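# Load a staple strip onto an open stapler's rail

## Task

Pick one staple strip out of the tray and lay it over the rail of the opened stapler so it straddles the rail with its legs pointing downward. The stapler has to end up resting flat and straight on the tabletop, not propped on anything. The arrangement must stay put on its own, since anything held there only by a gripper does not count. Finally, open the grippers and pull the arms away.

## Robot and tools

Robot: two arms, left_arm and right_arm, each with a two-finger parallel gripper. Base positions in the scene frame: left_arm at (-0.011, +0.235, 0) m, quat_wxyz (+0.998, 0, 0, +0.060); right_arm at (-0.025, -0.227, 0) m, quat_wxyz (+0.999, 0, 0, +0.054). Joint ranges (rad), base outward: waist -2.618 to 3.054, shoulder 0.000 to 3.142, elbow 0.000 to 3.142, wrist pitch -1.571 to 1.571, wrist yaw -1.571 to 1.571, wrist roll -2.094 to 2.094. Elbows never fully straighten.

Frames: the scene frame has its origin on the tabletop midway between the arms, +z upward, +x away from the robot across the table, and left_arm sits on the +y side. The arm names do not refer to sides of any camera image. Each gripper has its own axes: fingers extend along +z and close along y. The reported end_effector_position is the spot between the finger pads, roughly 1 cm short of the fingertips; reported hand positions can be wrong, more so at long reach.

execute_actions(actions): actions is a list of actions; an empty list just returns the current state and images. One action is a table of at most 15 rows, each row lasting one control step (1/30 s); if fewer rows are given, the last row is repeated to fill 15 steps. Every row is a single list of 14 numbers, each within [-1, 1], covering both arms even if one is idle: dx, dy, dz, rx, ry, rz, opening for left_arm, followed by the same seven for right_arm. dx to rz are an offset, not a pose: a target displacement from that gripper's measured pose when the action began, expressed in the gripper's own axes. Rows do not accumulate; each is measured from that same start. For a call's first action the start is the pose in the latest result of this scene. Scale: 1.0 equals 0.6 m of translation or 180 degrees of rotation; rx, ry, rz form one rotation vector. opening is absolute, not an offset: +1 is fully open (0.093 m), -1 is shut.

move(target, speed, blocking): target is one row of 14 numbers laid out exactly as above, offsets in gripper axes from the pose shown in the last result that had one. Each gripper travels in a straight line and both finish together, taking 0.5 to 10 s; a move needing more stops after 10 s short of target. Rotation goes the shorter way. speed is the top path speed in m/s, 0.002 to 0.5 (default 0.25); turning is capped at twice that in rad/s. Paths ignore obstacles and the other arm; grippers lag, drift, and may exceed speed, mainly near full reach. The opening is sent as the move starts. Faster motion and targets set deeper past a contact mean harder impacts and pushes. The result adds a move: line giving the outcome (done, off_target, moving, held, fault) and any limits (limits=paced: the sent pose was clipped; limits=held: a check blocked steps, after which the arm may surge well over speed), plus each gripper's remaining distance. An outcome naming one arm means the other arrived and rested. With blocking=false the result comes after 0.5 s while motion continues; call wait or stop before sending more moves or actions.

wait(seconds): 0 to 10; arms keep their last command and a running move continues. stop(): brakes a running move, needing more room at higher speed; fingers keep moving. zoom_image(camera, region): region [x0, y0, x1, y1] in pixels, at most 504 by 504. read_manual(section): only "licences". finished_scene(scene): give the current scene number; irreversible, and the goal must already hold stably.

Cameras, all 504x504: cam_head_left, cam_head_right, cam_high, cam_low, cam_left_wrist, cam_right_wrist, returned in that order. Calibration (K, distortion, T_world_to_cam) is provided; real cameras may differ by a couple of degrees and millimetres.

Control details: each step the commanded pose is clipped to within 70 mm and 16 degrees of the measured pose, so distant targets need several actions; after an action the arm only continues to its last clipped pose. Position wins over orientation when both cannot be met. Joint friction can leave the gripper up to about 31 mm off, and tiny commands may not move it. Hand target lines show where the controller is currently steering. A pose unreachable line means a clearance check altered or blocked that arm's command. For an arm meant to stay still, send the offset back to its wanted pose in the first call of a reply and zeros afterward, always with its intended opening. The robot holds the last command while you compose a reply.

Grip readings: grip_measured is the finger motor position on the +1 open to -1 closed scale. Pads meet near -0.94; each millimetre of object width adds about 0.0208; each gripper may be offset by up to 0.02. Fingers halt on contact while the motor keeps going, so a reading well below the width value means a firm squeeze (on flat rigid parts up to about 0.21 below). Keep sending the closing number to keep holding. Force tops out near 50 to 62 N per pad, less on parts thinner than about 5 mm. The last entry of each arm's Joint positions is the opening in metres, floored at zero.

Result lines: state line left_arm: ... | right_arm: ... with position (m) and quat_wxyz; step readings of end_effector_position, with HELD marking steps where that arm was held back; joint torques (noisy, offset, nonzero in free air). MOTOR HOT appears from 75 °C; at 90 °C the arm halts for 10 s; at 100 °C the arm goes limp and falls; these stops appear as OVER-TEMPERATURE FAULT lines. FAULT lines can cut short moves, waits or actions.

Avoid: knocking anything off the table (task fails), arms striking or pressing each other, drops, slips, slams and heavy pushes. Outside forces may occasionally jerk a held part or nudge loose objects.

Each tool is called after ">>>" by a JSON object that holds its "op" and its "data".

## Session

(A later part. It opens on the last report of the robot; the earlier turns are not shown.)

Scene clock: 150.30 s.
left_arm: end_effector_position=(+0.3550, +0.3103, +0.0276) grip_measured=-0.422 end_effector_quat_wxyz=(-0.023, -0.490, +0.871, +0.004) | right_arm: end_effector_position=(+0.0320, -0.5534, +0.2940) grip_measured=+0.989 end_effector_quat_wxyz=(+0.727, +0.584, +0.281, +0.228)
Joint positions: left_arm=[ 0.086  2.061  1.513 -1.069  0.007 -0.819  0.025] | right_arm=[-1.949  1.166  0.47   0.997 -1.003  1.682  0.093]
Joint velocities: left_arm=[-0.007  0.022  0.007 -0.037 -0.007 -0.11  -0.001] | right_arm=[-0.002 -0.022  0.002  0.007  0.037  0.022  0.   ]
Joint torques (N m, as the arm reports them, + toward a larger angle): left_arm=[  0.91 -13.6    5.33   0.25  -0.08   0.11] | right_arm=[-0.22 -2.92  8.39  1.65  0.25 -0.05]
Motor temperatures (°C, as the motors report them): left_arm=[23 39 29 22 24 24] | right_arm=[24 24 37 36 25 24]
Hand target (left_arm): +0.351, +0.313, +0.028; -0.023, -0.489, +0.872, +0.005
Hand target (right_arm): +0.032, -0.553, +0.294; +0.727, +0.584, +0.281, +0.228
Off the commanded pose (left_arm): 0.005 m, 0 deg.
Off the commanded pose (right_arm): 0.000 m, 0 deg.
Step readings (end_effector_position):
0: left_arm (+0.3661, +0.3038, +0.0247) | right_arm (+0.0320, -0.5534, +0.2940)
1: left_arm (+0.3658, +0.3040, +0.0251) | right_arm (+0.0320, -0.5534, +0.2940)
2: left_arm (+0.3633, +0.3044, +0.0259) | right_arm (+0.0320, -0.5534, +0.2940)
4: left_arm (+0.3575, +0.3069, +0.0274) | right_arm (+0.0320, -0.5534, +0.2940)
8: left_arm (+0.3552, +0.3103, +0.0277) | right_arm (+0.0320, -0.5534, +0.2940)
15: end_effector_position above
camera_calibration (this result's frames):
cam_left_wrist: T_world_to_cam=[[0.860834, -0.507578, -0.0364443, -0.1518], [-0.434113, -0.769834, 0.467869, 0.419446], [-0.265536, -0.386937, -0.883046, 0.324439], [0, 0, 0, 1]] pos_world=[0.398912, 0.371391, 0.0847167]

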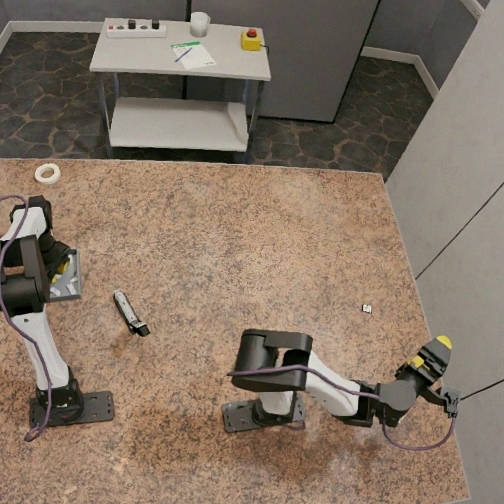

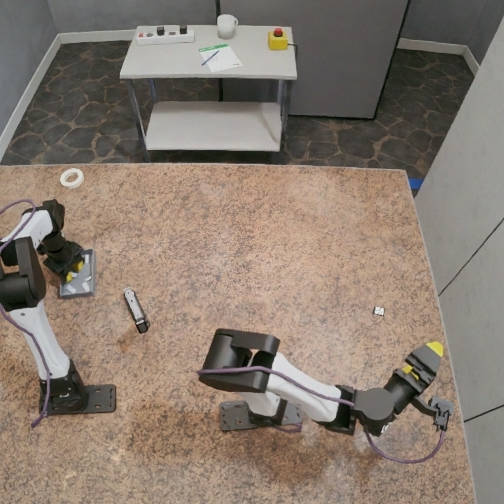

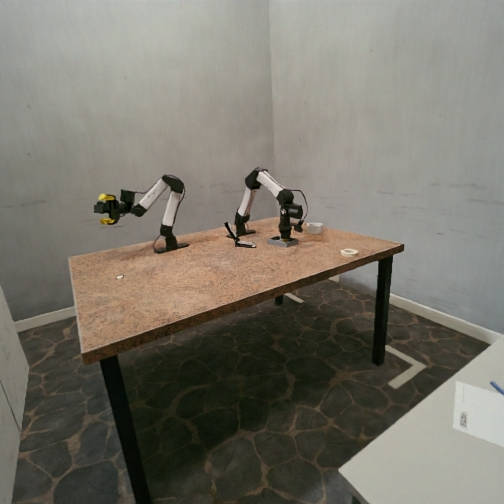

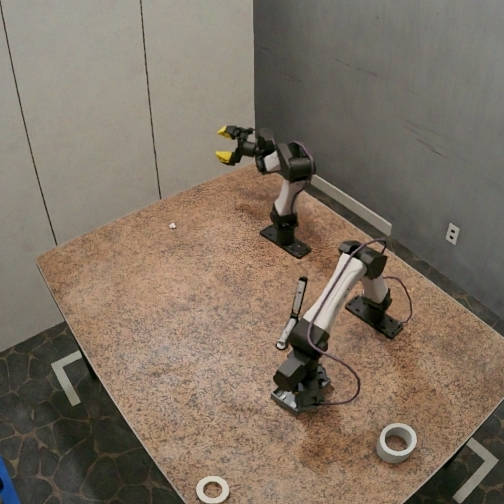

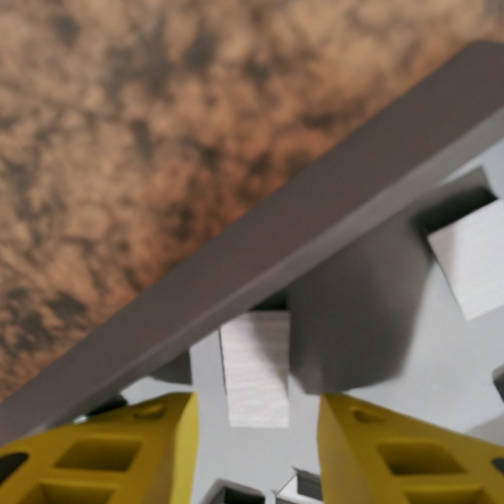

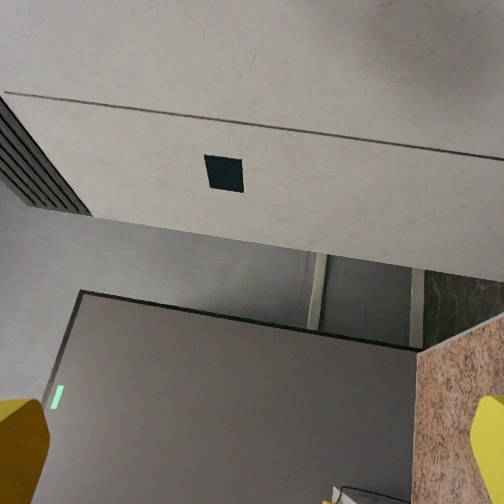

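>>> {"op": "execute_actions", "data": {"actions": [[[0.012,0,0.04,0,0,0,-0.45,0,0,0,0,0,0,1]],[[0,0,0,0,0,0,-0.45,0,0,0,0,0,0,1]]]}}

Scene clock: 163.47 s.
left_arm: end_effector_position=(+0.3545, +0.3065, +0.0209) grip_measured=-0.448 end_effector_quat_wxyz=(-0.013, -0.489, +0.872, +0.001) | right_arm: end_effector_position=(+0.0320, -0.5534, +0.2940) grip_measured=+0.989 end_effector_quat_wxyz=(+0.727, +0.584, +0.281, +0.228)
Joint positions: left_arm=[ 0.076  2.047  1.463 -1.013  0.006 -0.826  0.024] | right_arm=[-1.949  1.166  0.47   0.997 -1.003  1.682  0.093]
Joint velocities: left_arm=[-0.002  0.007 -0.012  0.022 -0.051  0.022  0.   ] | right_arm=[-0.012 -0.007 -0.007  0.007 -0.051 -0.007  0.001]
Joint torques (N m, as the arm reports them, + toward a larger angle): left_arm=[  0.18 -11.92   6.79   0.25  -0.05   0.04] | right_arm=[-0.36 -3.05  8.35  1.64  0.25 -0.04]
Motor temperatures (°C, as the motors report them): left_arm=[23 41 29 22 24 24] | right_arm=[24 24 37 37 25 24]
Hand target (left_arm): +0.354, +0.307, +0.020; -0.014, -0.489, +0.872, +0.002
Hand target (right_arm): +0.032, -0.553, +0.294; +0.727, +0.584, +0.281, +0.228
Off the commanded pose (left_arm): 0.001 m, 0 deg.
Off the commanded pose (right_arm): 0.000 m, 0 deg.
Step readings (end_effector_position; steps 1 to 15: 1st action; 16 to 30: 2nd action):
0: left_arm (+0.3550, +0.3103, +0.0276) | right_arm (+0.0320, -0.5534, +0.2940)
1: left_arm (+0.3549, +0.3103, +0.0252) | right_arm (+0.0320, -0.5534, +0.2940)
2: left_arm (+0.3542, +0.3098, +0.0231) | right_arm (+0.0320, -0.5534, +0.2940)
4: left_arm (+0.3541, +0.3080, +0.0219) | right_arm (+0.0320, -0.5534, +0.2940)
8: left_arm (+0.3543, +0.3066, +0.0201) | right_arm (+0.0320, -0.5534, +0.2940)
15: left_arm (+0.3543, +0.3066, +0.0201) | right_arm (+0.0320, -0.5534, +0.2940)
16: left_arm (+0.3544, +0.3066, +0.0207) | right_arm (+0.0320, -0.5534, +0.2940)
17: left_arm (+0.3544, +0.3066, +0.0209) | right_arm (+0.0320, -0.5534, +0.2940)
19: left_arm (+0.3545, +0.3065, +0.0209) | right_arm (+0.0320, -0.5534, +0.2940)
23: left_arm (+0.3545, +0.3065, +0.0209) | right_arm (+0.0320, -0.5534, +0.2940)
30: end_effector_position above
camera_calibration (this result's frames):
cam_left_wrist: T_world_to_cam=[[0.859847, -0.510084, -0.0218668, -0.152627], [-0.445695, -0.77082, 0.455184, 0.424117], [-0.249037, -0.381642, -0.890129, 0.309547], [0, 0, 0, 1]] pos_world=[0.397351, 0.367201, 0.0791481]

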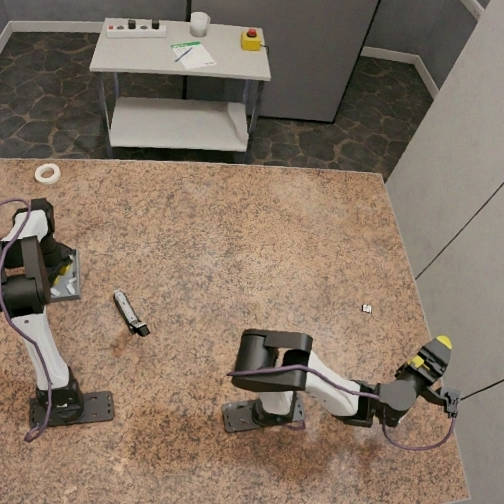

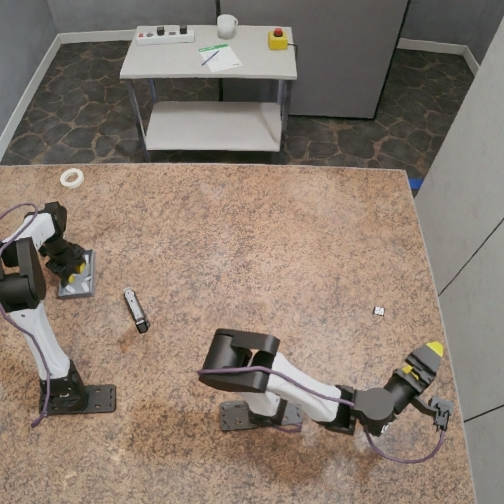

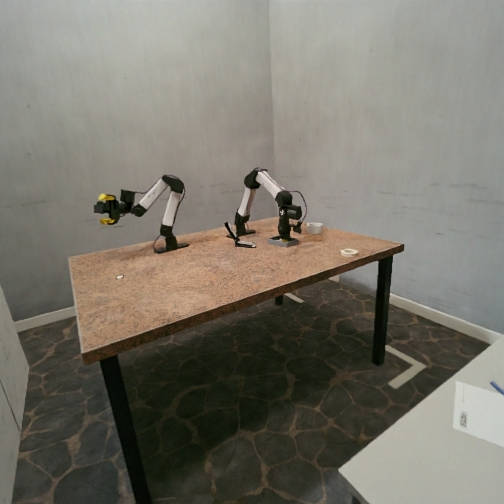

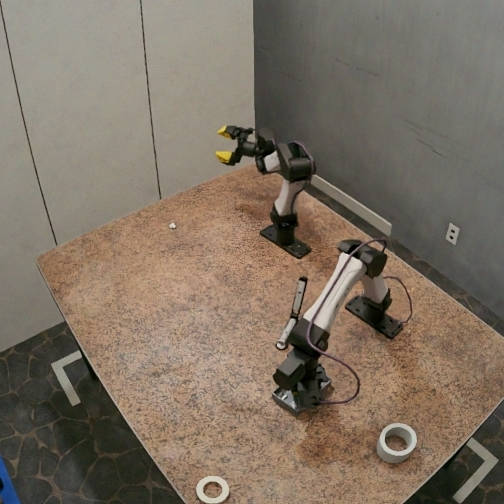

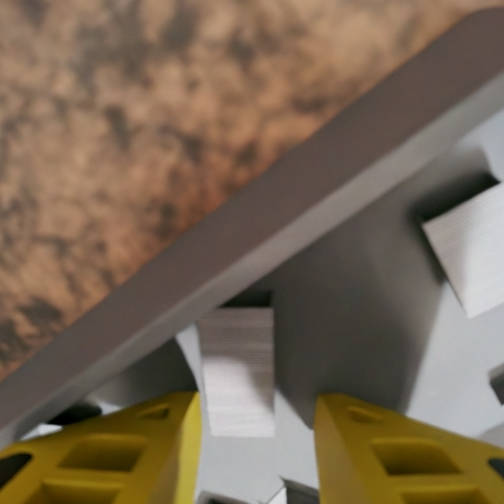

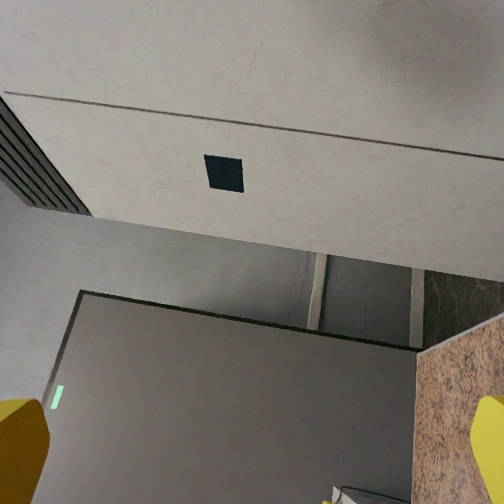

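>>> {"op": "execute_actions", "data": {"actions": [[[0,0,0,0,0,0,-0.85,0,0,0,0,0,0,1]],[[0,0,-0.07,0,0,0,-0.85,0,0,0,0,0,0,1]],[[0,0,-0.05,0,0,0,-0.85,0,0,0,0,0,0,1]]]}}

Scene clock: 173.17 s.
left_arm: end_effector_position=(+0.3565, +0.3069, +0.0850) grip_measured=-0.833 end_effector_quat_wxyz=(-0.014, -0.489, +0.872, +0.001) | right_arm: end_effector_position=(+0.0320, -0.5534, +0.2940) grip_measured=+0.989 end_effector_quat_wxyz=(+0.727, +0.584, +0.281, +0.228)
Joint positions: left_arm=[ 0.076  1.999  1.655 -1.253  0.006 -0.826  0.005] | right_arm=[-1.949  1.166  0.47   0.997 -1.003  1.682  0.093]
Joint velocities: left_arm=[ 0.012  0.017 -0.012  0.051 -0.007 -0.007 -0.   ] | right_arm=[ 0.017  0.002  0.007 -0.066  0.007  0.022  0.   ]
Joint torques (N m, as the arm reports them, + toward a larger angle): left_arm=[  0.16 -12.58   8.38   0.18  -0.04   0.07] | right_arm=[-0.38 -3.07  8.21  1.64  0.25 -0.03]
Motor temperatures (°C, as the motors report them): left_arm=[23 42 29 22 24 23] | right_arm=[24 24 38 37 25 24]
Hand target (left_arm): +0.357, +0.307, +0.090; -0.011, -0.489, +0.872, +0.000
Hand target (right_arm): +0.032, -0.553, +0.294; +0.727, +0.584, +0.281, +0.228
Off the commanded pose (left_arm): 0.005 m, 0 deg.
Off the commanded pose (right_arm): 0.000 m, 0 deg.
Step readings (end_effector_position; steps 1 to 15: 1st action; 16 to 30: 2nd action; 31 to 45: 3rd action):
0: left_arm (+0.3545, +0.3065, +0.0209) | right_arm (+0.0320, -0.5534, +0.2940)
1: left_arm (+0.3546, +0.3065, +0.0209) | right_arm (+0.0320, -0.5534, +0.2940)
2: left_arm (+0.3546, +0.3065, +0.0209) | right_arm (+0.0320, -0.5534, +0.2940)
4: left_arm (+0.3546, +0.3065, +0.0209) | right_arm (+0.0320, -0.5534, +0.2940)
8: left_arm (+0.3546, +0.3065, +0.0209) | right_arm (+0.0320, -0.5534, +0.2940)
15: left_arm (+0.3546, +0.3065, +0.0209) | right_arm (+0.0320, -0.5534, +0.2940)
16: left_arm (+0.3541, +0.3064, +0.0244) | right_arm (+0.0320, -0.5534, +0.2940)
17: left_arm (+0.3533, +0.3062, +0.0293) | right_arm (+0.0320, -0.5534, +0.2940)
19: left_arm (+0.3579, +0.3071, +0.0434) | right_arm (+0.0320, -0.5534, +0.2940)
23: left_arm (+0.3629, +0.3081, +0.0597) | right_arm (+0.0320, -0.5534, +0.2940)
30: left_arm (+0.3564, +0.3069, +0.0603) | right_arm (+0.0320, -0.5534, +0.2940)
31: left_arm (+0.3557, +0.3067, +0.0630) | right_arm (+0.0320, -0.5534, +0.2940)
32: left_arm (+0.3557, +0.3067, +0.0668) | right_arm (+0.0320, -0.5534, +0.2940)
34: left_arm (+0.3596, +0.3075, +0.0766) | right_arm (+0.0320, -0.5534, +0.2940)
38: left_arm (+0.3615, +0.3078, +0.0849) | right_arm (+0.0320, -0.5534, +0.2940)
45: end_effector_position above
camera_calibration (this result's frames):
cam_left_wrist: T_world_to_cam=[[0.859845, -0.510085, -0.0218965, -0.152788], [-0.44555, -0.770621, 0.455663, 0.395925], [-0.249301, -0.382043, -0.889883, 0.367469], [0, 0, 0, 1]] pos_world=[0.399389, 0.367562, 0.14325]

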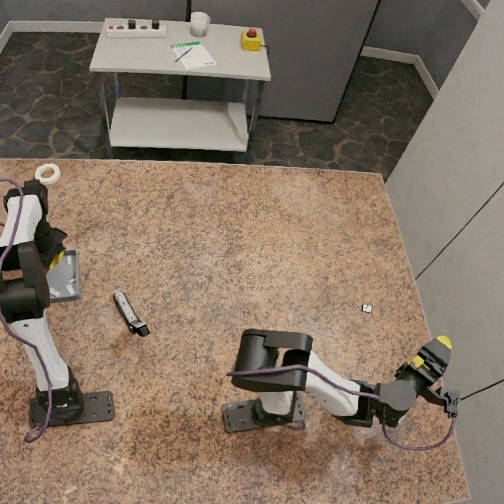

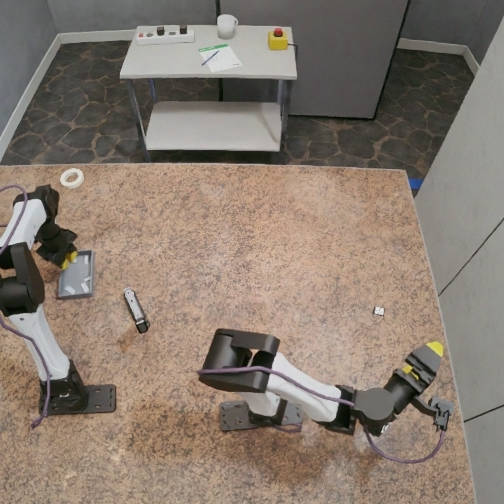

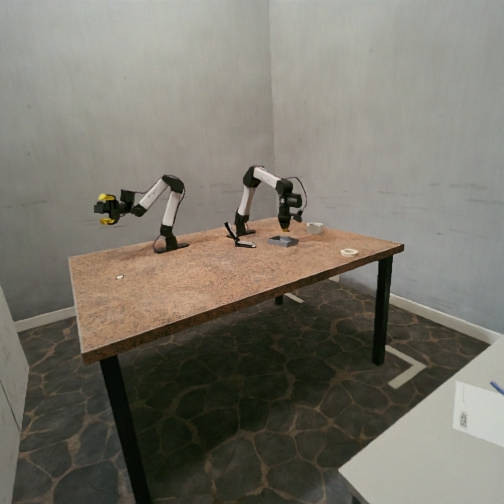

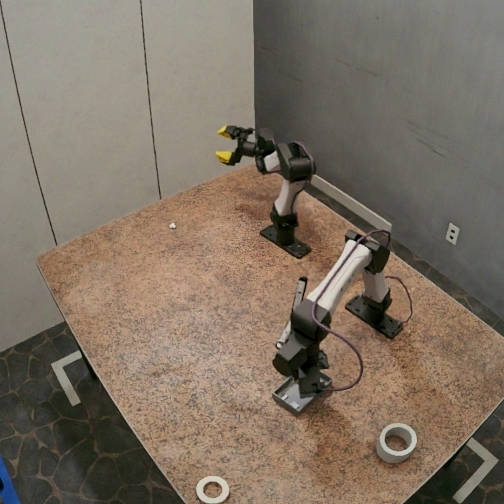

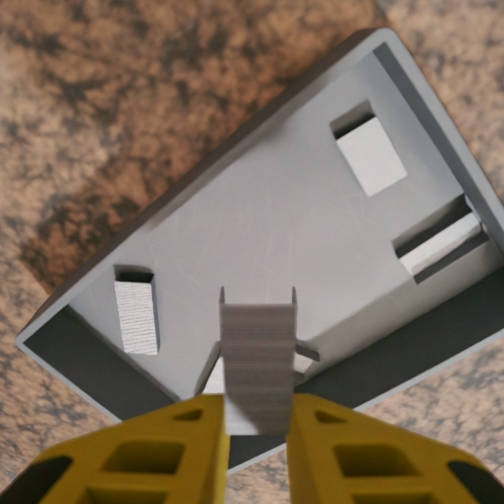

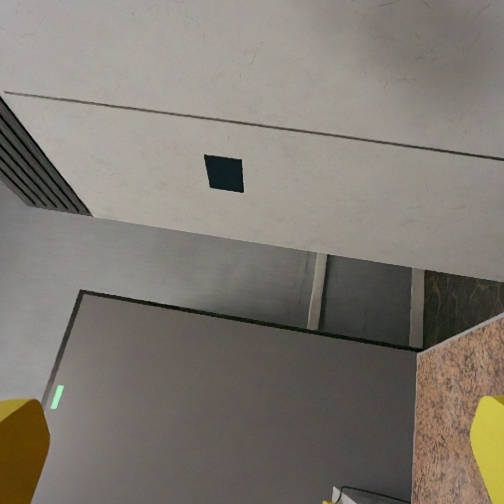

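>>> {"op": "move", "data": {"target": [0.357,-0.025,-0.03,0,0,0.19,-0.85,0,0,0,0,0,0,1], "speed": 0.2}}

Scene clock: 182.70 s.
left_arm: end_effector_position=(+0.2626, +0.1152, +0.1086) grip_measured=-0.833 end_effector_quat_wxyz=(-0.012, -0.208, +0.978, -0.010) | right_arm: end_effector_position=(+0.0320, -0.5534, +0.2940) grip_measured=+0.989 end_effector_quat_wxyz=(+0.727, +0.584, +0.281, +0.228)
Joint positions: left_arm=[-0.516  1.683  1.345 -1.24   0.031 -0.816  0.005] | right_arm=[-1.949  1.166  0.47   0.997 -1.003  1.682  0.093]
Joint velocities: left_arm=[-0.007 -0.002 -0.022 -0.022  0.051  0.022  0.001] | right_arm=[-0.007  0.002 -0.007 -0.007 -0.066 -0.066  0.001]
Joint torques (N m, as the arm reports them, + toward a larger angle): left_arm=[ -0.45 -10.05   5.95   0.24   0.    -0.02] | right_arm=[-0.25 -2.99  8.39  1.61  0.23 -0.05]
Motor temperatures (°C, as the motors report them): left_arm=[23 42 30 22 24 23] | right_arm=[24 24 38 38 25 24]
Hand target (left_arm): +0.256, +0.115, +0.109; -0.017, -0.210, +0.977, -0.009
Hand target (right_arm): +0.032, -0.553, +0.294; +0.727, +0.584, +0.281, +0.228
Off the commanded pose (left_arm): 0.005 m, 1 deg.
Off the commanded pose (right_arm): 0.000 m, 0 deg.
move: done
camera_calibration (this result's frames):
cam_left_wrist: T_world_to_cam=[[0.419953, -0.90751, 0.00803528, -0.0113251], [-0.806825, -0.369277, 0.46116, 0.243676], [-0.41554, -0.200148, -0.887281, 0.314292], [0, 0, 0, 1]] pos_world=[0.331961, 0.142611, 0.166582]

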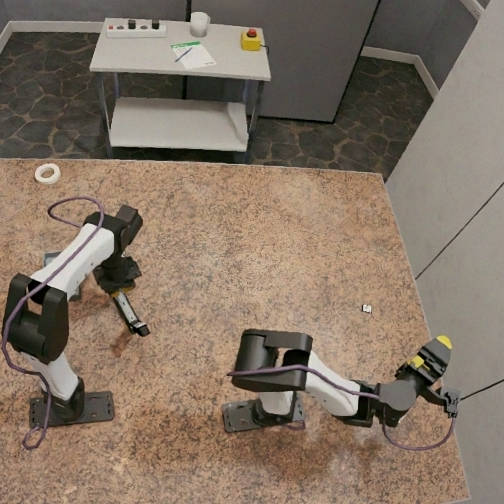

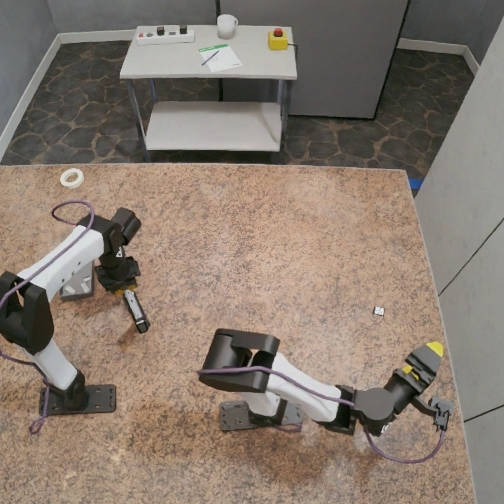

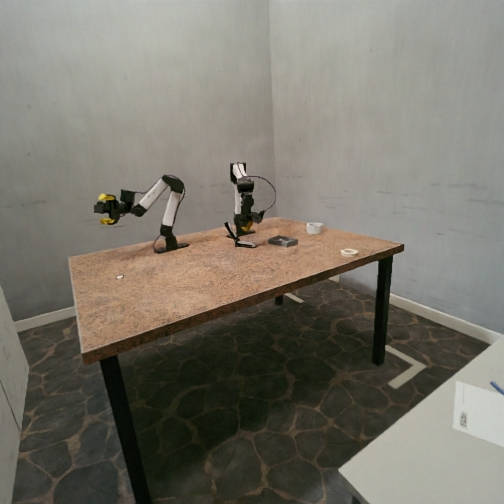

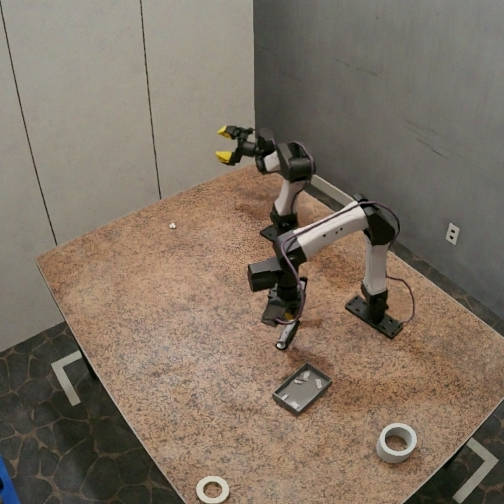

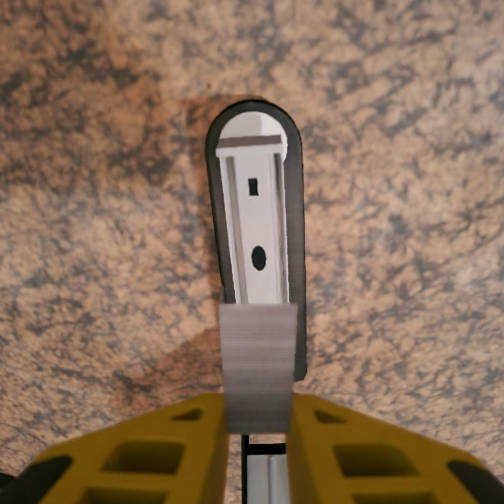

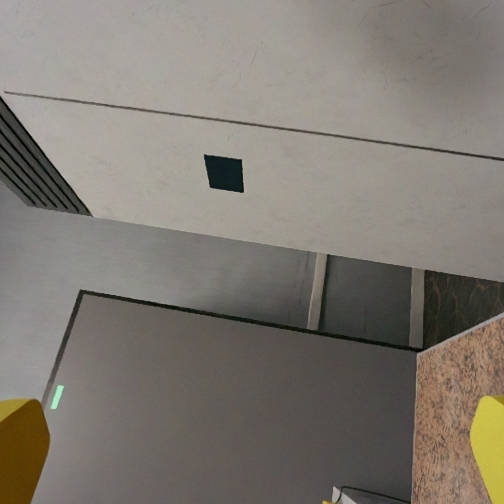

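>>> {"op": "move", "data": {"target": [0.015,-0.022,0.045,0,0,-0.028,-0.85,0,0,0,0,0,0,1], "speed": 0.06}}

Scene clock: 202.83 s.
left_arm: end_effector_position=(+0.2617, +0.1015, +0.0878) grip_measured=-0.833 end_effector_quat_wxyz=(-0.009, -0.250, +0.968, -0.013) | right_arm: end_effector_position=(+0.0320, -0.5534, +0.2940) grip_measured=+0.989 end_effector_quat_wxyz=(+0.727, +0.584, +0.281, +0.228)
Joint positions: left_arm=[-0.559  1.702  1.282 -1.148  0.031 -0.945  0.005] | right_arm=[-1.949  1.166  0.47   0.997 -1.003  1.682  0.093]
Joint velocities: left_arm=[-0.002 -0.032  0.002  0.022 -0.007 -0.066 -0.   ] | right_arm=[-0.007 -0.002 -0.002 -0.007 -0.066 -0.066 -0.   ]
Joint torques (N m, as the arm reports them, + toward a larger angle): left_arm=[-0.86 -7.97  5.87  0.4  -0.02 -0.05] | right_arm=[-0.26 -3.1   8.44  1.61  0.26 -0.03]
Motor temperatures (°C, as the motors report them): left_arm=[23 41 29 22 24 24] | right_arm=[24 24 39 38 25 24]
Hand target (left_arm): +0.259, +0.099, +0.082; -0.013, -0.251, +0.968, -0.010
Hand target (right_arm): +0.032, -0.553, +0.294; +0.727, +0.584, +0.281, +0.228
Off the commanded pose (left_arm): 0.007 m, 1 deg.
Off the commanded pose (right_arm): 0.000 m, 0 deg.
move: done
camera_calibration (this result's frames):
cam_left_wrist: T_world_to_cam=[[0.496733, -0.867791, 0.0139443, -0.0478207], [-0.775298, -0.436453, 0.456532, 0.246455], [-0.390088, -0.237585, -0.889598, 0.290057], [0, 0, 0, 1]] pos_world=[0.327978, 0.134981, 0.146186]

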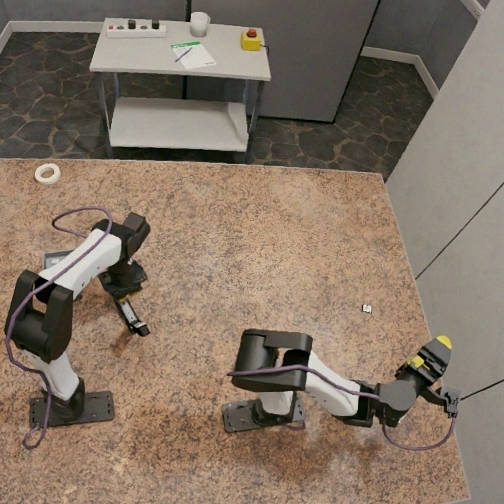

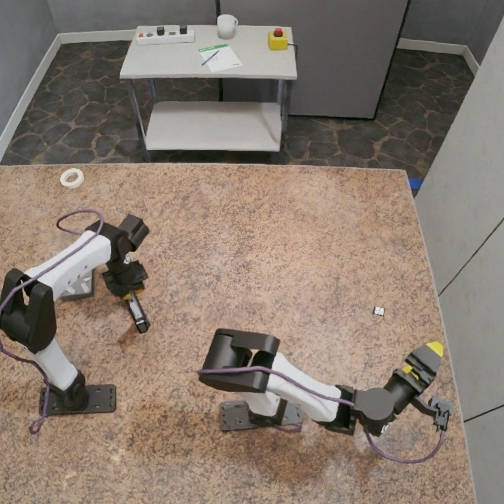

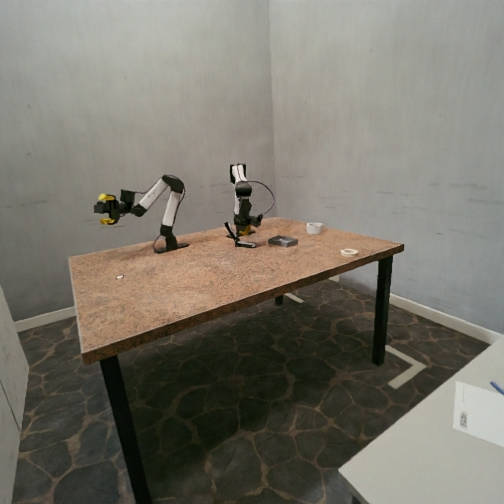

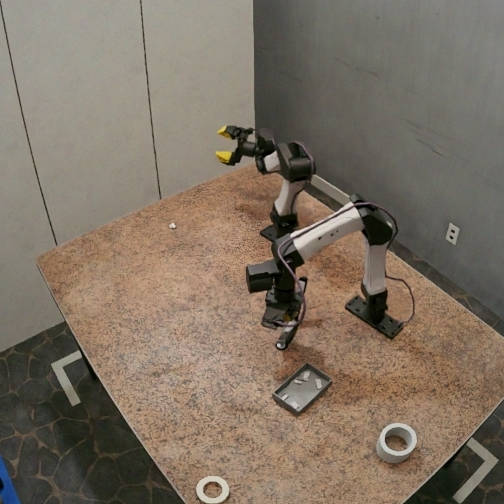

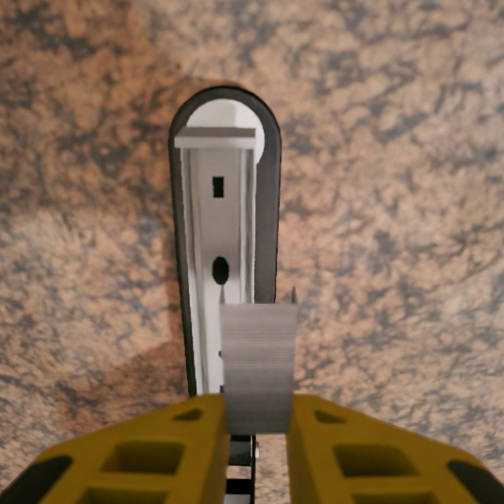

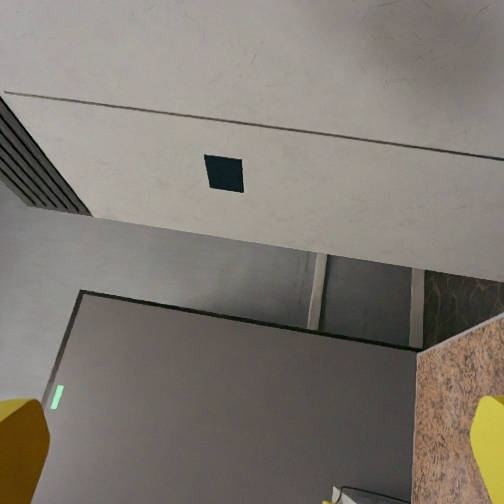

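>>> {"op": "move", "data": {"target": [0,0.014,0.018,0,0,-0.018,-0.85,0,0,0,0,0,0,1], "speed": 0.04}}

Scene clock: 211.47 s.
left_arm: end_effector_position=(+0.2559, +0.1042, +0.0758) grip_measured=-0.833 end_effector_quat_wxyz=(-0.015, -0.264, +0.964, -0.007) | right_arm: end_effector_position=(+0.0320, -0.5534, +0.2940) grip_measured=+0.989 end_effector_quat_wxyz=(+0.727, +0.584, +0.281, +0.228)
Joint positions: left_arm=[-0.559  1.702  1.234 -1.115  0.031 -0.974  0.005] | right_arm=[-1.949  1.166  0.47   0.997 -1.003  1.682  0.093]
Joint velocities: left_arm=[ 0.007 -0.007 -0.012 -0.007 -0.022 -0.007 -0.   ] | right_arm=[-0.007 -0.012 -0.007  0.022 -0.022 -0.051  0.001]
Joint torques (N m, as the arm reports them, + toward a larger angle): left_arm=[  1.5  -10.33   5.8    0.33  -0.04  -0.04] | right_arm=[-0.27 -3.01  8.27  1.64  0.25 -0.05]
Motor temperatures (°C, as the motors report them): left_arm=[23 40 29 22 24 24] | right_arm=[24 24 39 39 25 24]
Hand target (left_arm): +0.258, +0.109, +0.077; -0.009, -0.277, +0.961, -0.012
Hand target (right_arm): +0.032, -0.553, +0.294; +0.727, +0.584, +0.281, +0.228
Off the commanded pose (left_arm): 0.005 m, 2 deg.
Off the commanded pose (right_arm): 0.000 m, 0 deg.
move: done
camera_calibration (this result's frames):
cam_left_wrist: T_world_to_cam=[[0.521775, -0.853083, -0.00043679, -0.0492049], [-0.755096, -0.462081, 0.465093, 0.245469], [-0.396964, -0.242344, -0.885262, 0.279643], [0, 0, 0, 1]] pos_world=[0.322035, 0.13922, 0.13337]

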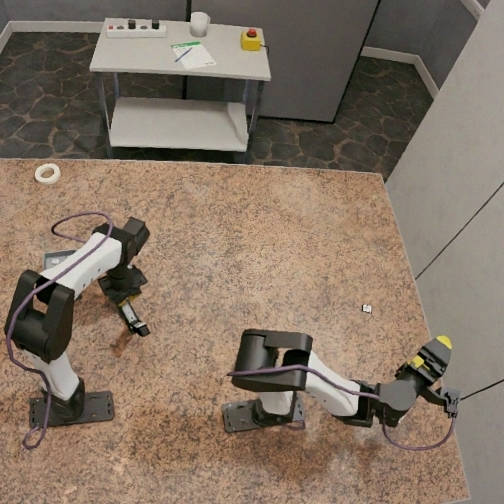

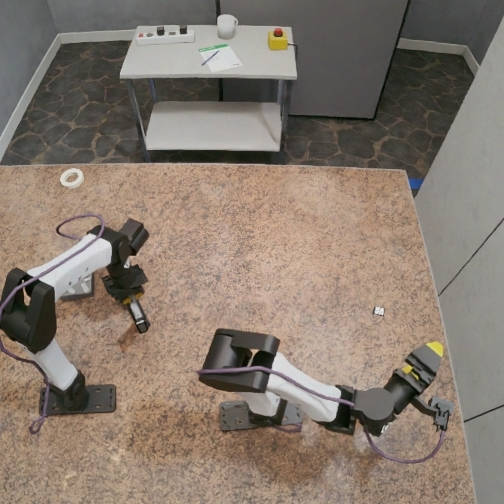

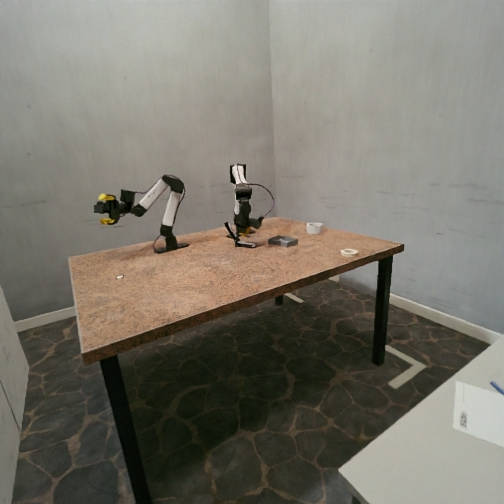

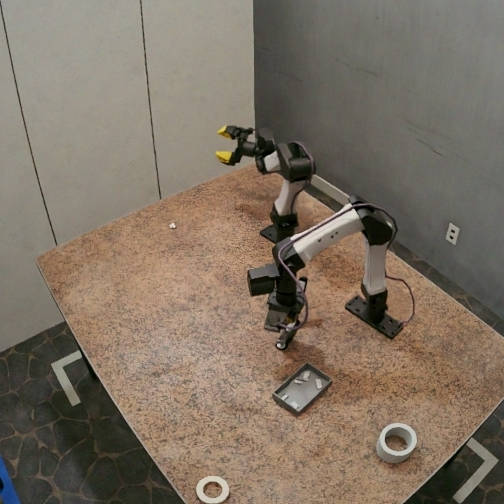

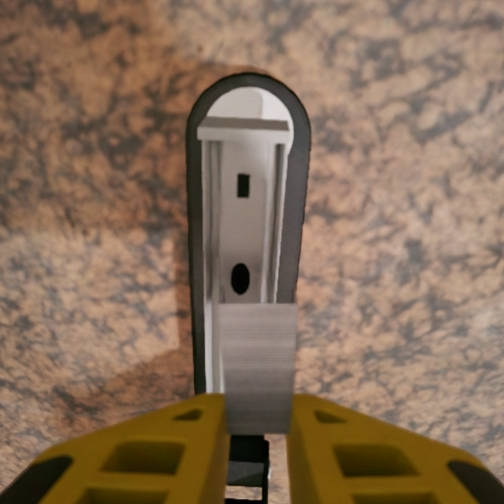

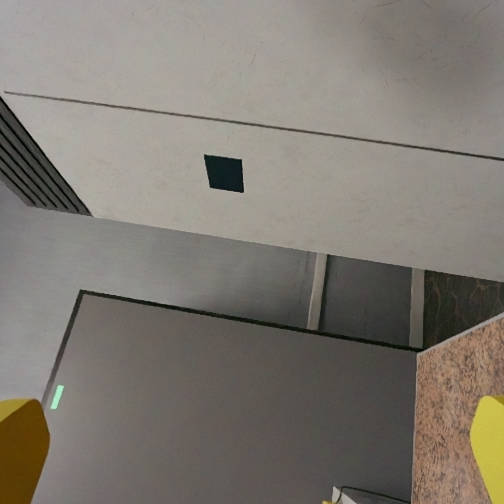

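>>> {"op": "execute_actions", "data": {"actions": [[[0,0.02,0,0,0,0,-0.85,0,0,0,0,0,0,1]]]}}

Scene clock: 216.57 s.
left_arm: end_effector_position=(+0.2521, +0.1100, +0.0754) grip_measured=-0.833 end_effector_quat_wxyz=(-0.015, -0.264, +0.964, -0.008) | right_arm: end_effector_position=(+0.0320, -0.5534, +0.2940) grip_measured=+0.989 end_effector_quat_wxyz=(+0.727, +0.584, +0.281, +0.228)
Joint positions: left_arm=[-0.546  1.681  1.208 -1.111  0.031 -0.962  0.005] | right_arm=[-1.949  1.166  0.47   0.997 -1.003  1.682  0.093]
Joint velocities: left_arm=[ 0.007  0.017  0.007 -0.007 -0.022  0.007 -0.001] | right_arm=[-0.002 -0.012  0.002  0.007  0.007 -0.007  0.001]
Joint torques (N m, as the arm reports them, + toward a larger angle): left_arm=[ 1.03 -9.96  5.81  0.24 -0.05  0.14] | right_arm=[-0.29 -2.97  8.34  1.63  0.24 -0.02]
Motor temperatures (°C, as the motors report them): left_arm=[23 40 29 22 24 24] | right_arm=[24 24 39 39 25 24]
Hand target (left_arm): +0.250, +0.115, +0.076; -0.015, -0.264, +0.964, -0.007
Hand target (right_arm): +0.032, -0.553, +0.294; +0.727, +0.584, +0.281, +0.228
Off the commanded pose (left_arm): 0.005 m, 0 deg.
Off the commanded pose (right_arm): 0.000 m, 0 deg.
Step readings (end_effector_position):
0: left_arm (+0.2565, +0.1039, +0.0758) | right_arm (+0.0320, -0.5534, +0.2940)
1: left_arm (+0.2563, +0.1044, +0.0755) | right_arm (+0.0320, -0.5534, +0.2940)
2: left_arm (+0.2550, +0.1059, +0.0753) | right_arm (+0.0320, -0.5534, +0.2940)
4: left_arm (+0.2526, +0.1089, +0.0752) | right_arm (+0.0320, -0.5534, +0.2940)
8: left_arm (+0.2521, +0.1100, +0.0754) | right_arm (+0.0320, -0.5534, +0.2940)
15: end_effector_position above
camera_calibration (this result's frames):
cam_left_wrist: T_world_to_cam=[[0.521781, -0.853079, -0.000024746, -0.0423601], [-0.755223, -0.461941, 0.465025, 0.245577], [-0.396715, -0.242623, -0.885297, 0.279152], [0, 0, 0, 1]] pos_world=[0.318312, 0.145034, 0.132932]

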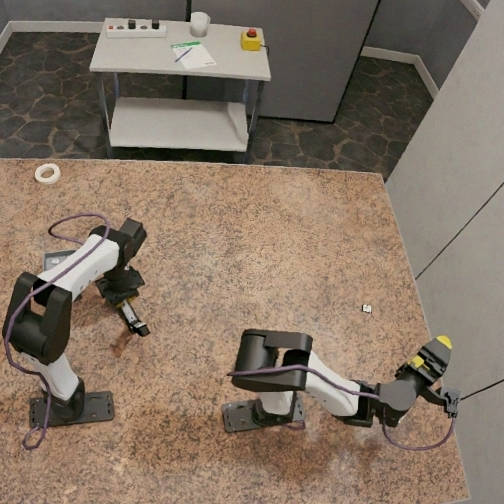

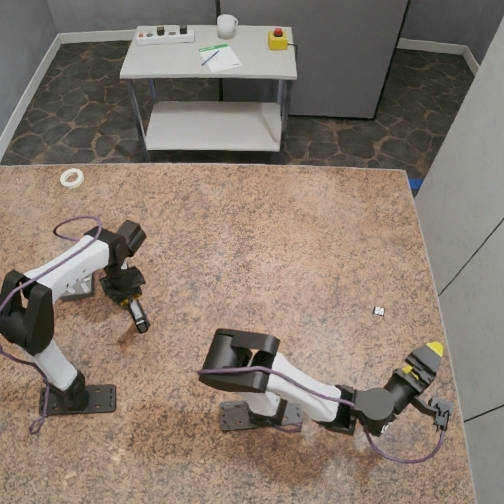

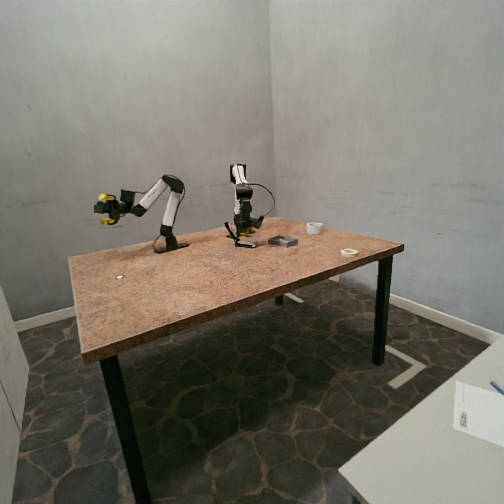

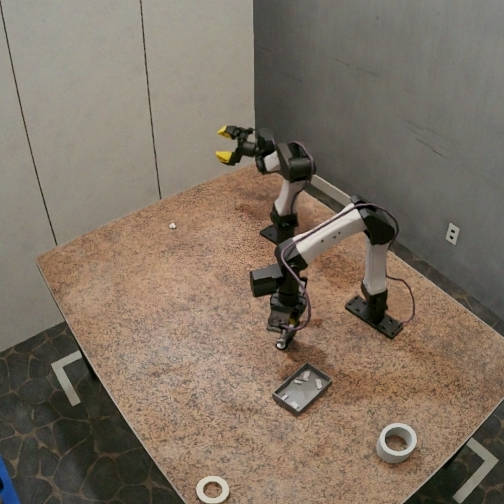

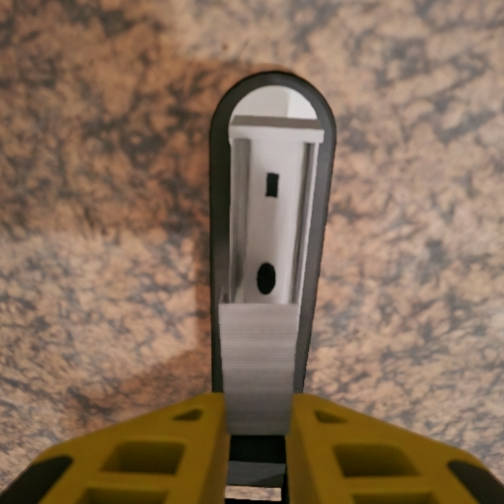

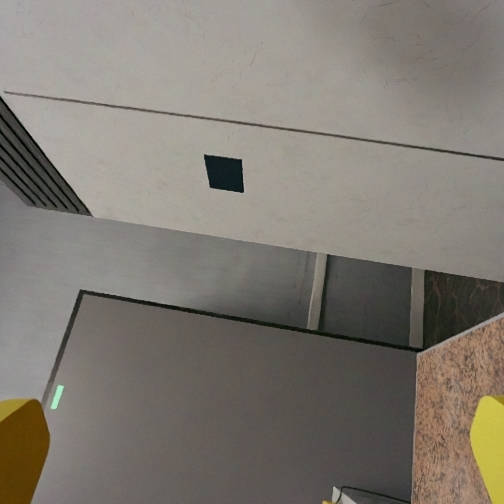

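>>> {"op": "execute_actions", "data": {"actions": [[[0,0,0,0,0,0.02,-0.85,0,0,0,0,0,0,1]],[[0,0,0.025,0,0,0,-0.85,0,0,0,0,0,0,1]]]}}

Scene clock: 223.87 s.
left_arm: end_effector_position=(+0.2530, +0.1097, +0.0654) grip_measured=-0.833 end_effector_quat_wxyz=(-0.012, -0.239, +0.971, -0.010) | right_arm: end_effector_position=(+0.0320, -0.5534, +0.2940) grip_measured=+0.989 end_effector_quat_wxyz=(+0.727, +0.584, +0.281, +0.228)
Joint positions: left_arm=[-0.546  1.687  1.174 -1.063  0.031 -0.911  0.005] | right_arm=[-1.949  1.166  0.47   0.997 -1.003  1.682  0.093]
Joint velocities: left_arm=[-0.007  0.002 -0.007  0.051  0.007  0.022 -0.   ] | right_arm=[-0.022  0.002 -0.012 -0.051  0.007 -0.095 -0.001]
Joint torques (N m, as the arm reports them, + toward a larger angle): left_arm=[ 0.05 -7.7   5.76  0.34 -0.05  0.06] | right_arm=[-0.35 -2.9   8.33  1.64  0.31 -0.04]
Motor temperatures (°C, as the motors report them): left_arm=[23 39 29 22 24 24] | right_arm=[24 24 39 39 25 24]
Hand target (left_arm): +0.252, +0.110, +0.060; -0.015, -0.239, +0.971, -0.008
Hand target (right_arm): +0.032, -0.553, +0.294; +0.727, +0.584, +0.281, +0.228
Off the commanded pose (left_arm): 0.005 m, 0 deg.
Off the commanded pose (right_arm): 0.000 m, 0 deg.
Step readings (end_effector_position; steps 1 to 15: 1st action; 16 to 30: 2nd action):
0: left_arm (+0.2521, +0.1100, +0.0754) | right_arm (+0.0320, -0.5534, +0.2940)
1: left_arm (+0.2521, +0.1100, +0.0754) | right_arm (+0.0320, -0.5534, +0.2940)
2: left_arm (+0.2521, +0.1100, +0.0754) | right_arm (+0.0320, -0.5534, +0.2940)
4: left_arm (+0.2521, +0.1100, +0.0754) | right_arm (+0.0320, -0.5534, +0.2940)
8: left_arm (+0.2521, +0.1100, +0.0754) | right_arm (+0.0320, -0.5534, +0.2940)
15: left_arm (+0.2521, +0.1100, +0.0754) | right_arm (+0.0320, -0.5534, +0.2940)
16: left_arm (+0.2525, +0.1099, +0.0741) | right_arm (+0.0320, -0.5534, +0.2940)
17: left_arm (+0.2526, +0.1098, +0.0723) | right_arm (+0.0320, -0.5534, +0.2940)
19: left_arm (+0.2509, +0.1106, +0.0679) | right_arm (+0.0320, -0.5534, +0.2940)
23: left_arm (+0.2509, +0.1106, +0.0654) | right_arm (+0.0320, -0.5534, +0.2940)
30: end_effector_position above
camera_calibration (this result's frames):
cam_left_wrist: T_world_to_cam=[[0.477503, -0.878596, 0.00773028, -0.0296301], [-0.781558, -0.420711, 0.460619, 0.253104], [-0.401446, -0.225988, -0.887564, 0.270078], [0, 0, 0, 1]] pos_world=[0.320385, 0.141485, 0.123356]

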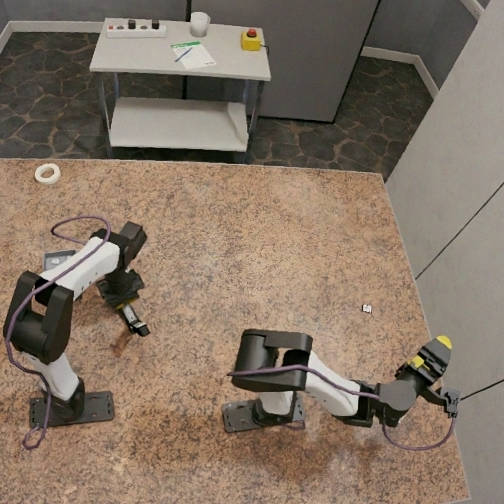

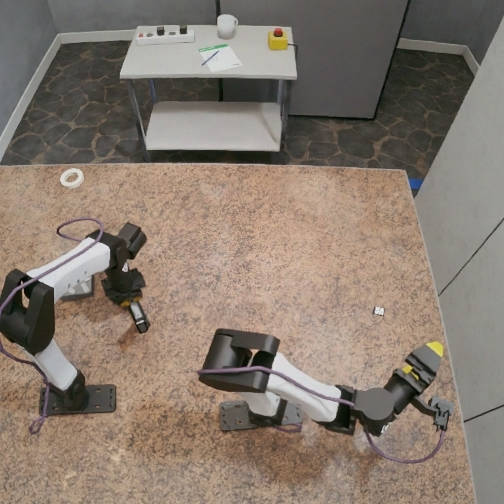

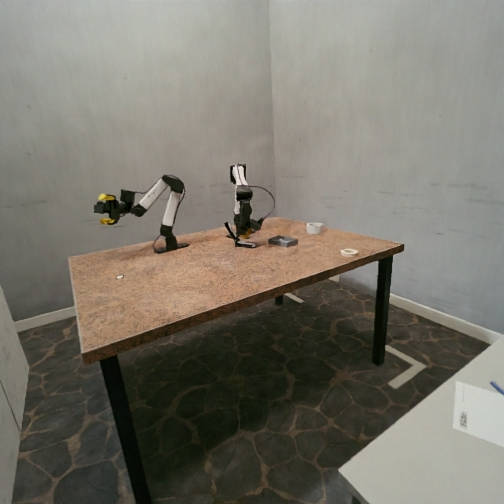

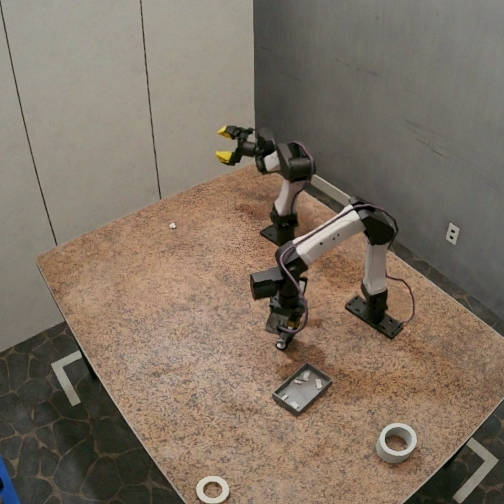

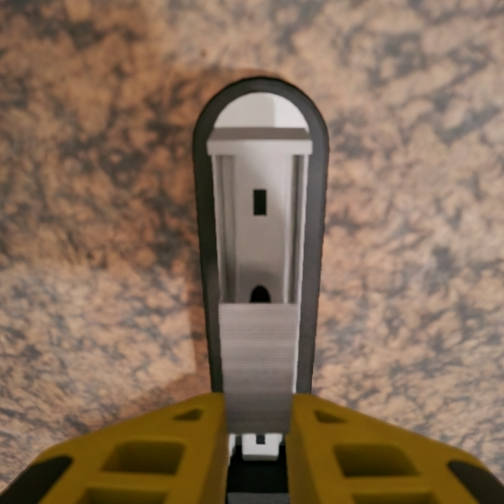

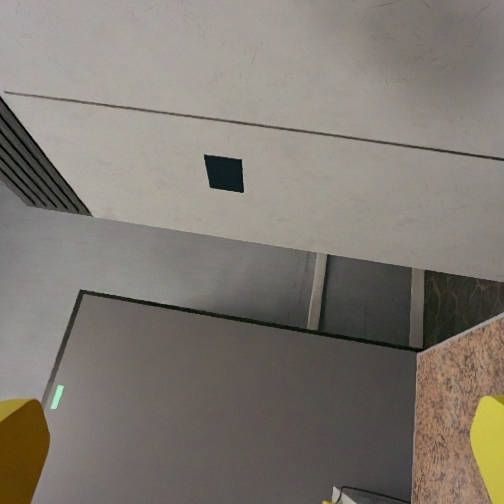

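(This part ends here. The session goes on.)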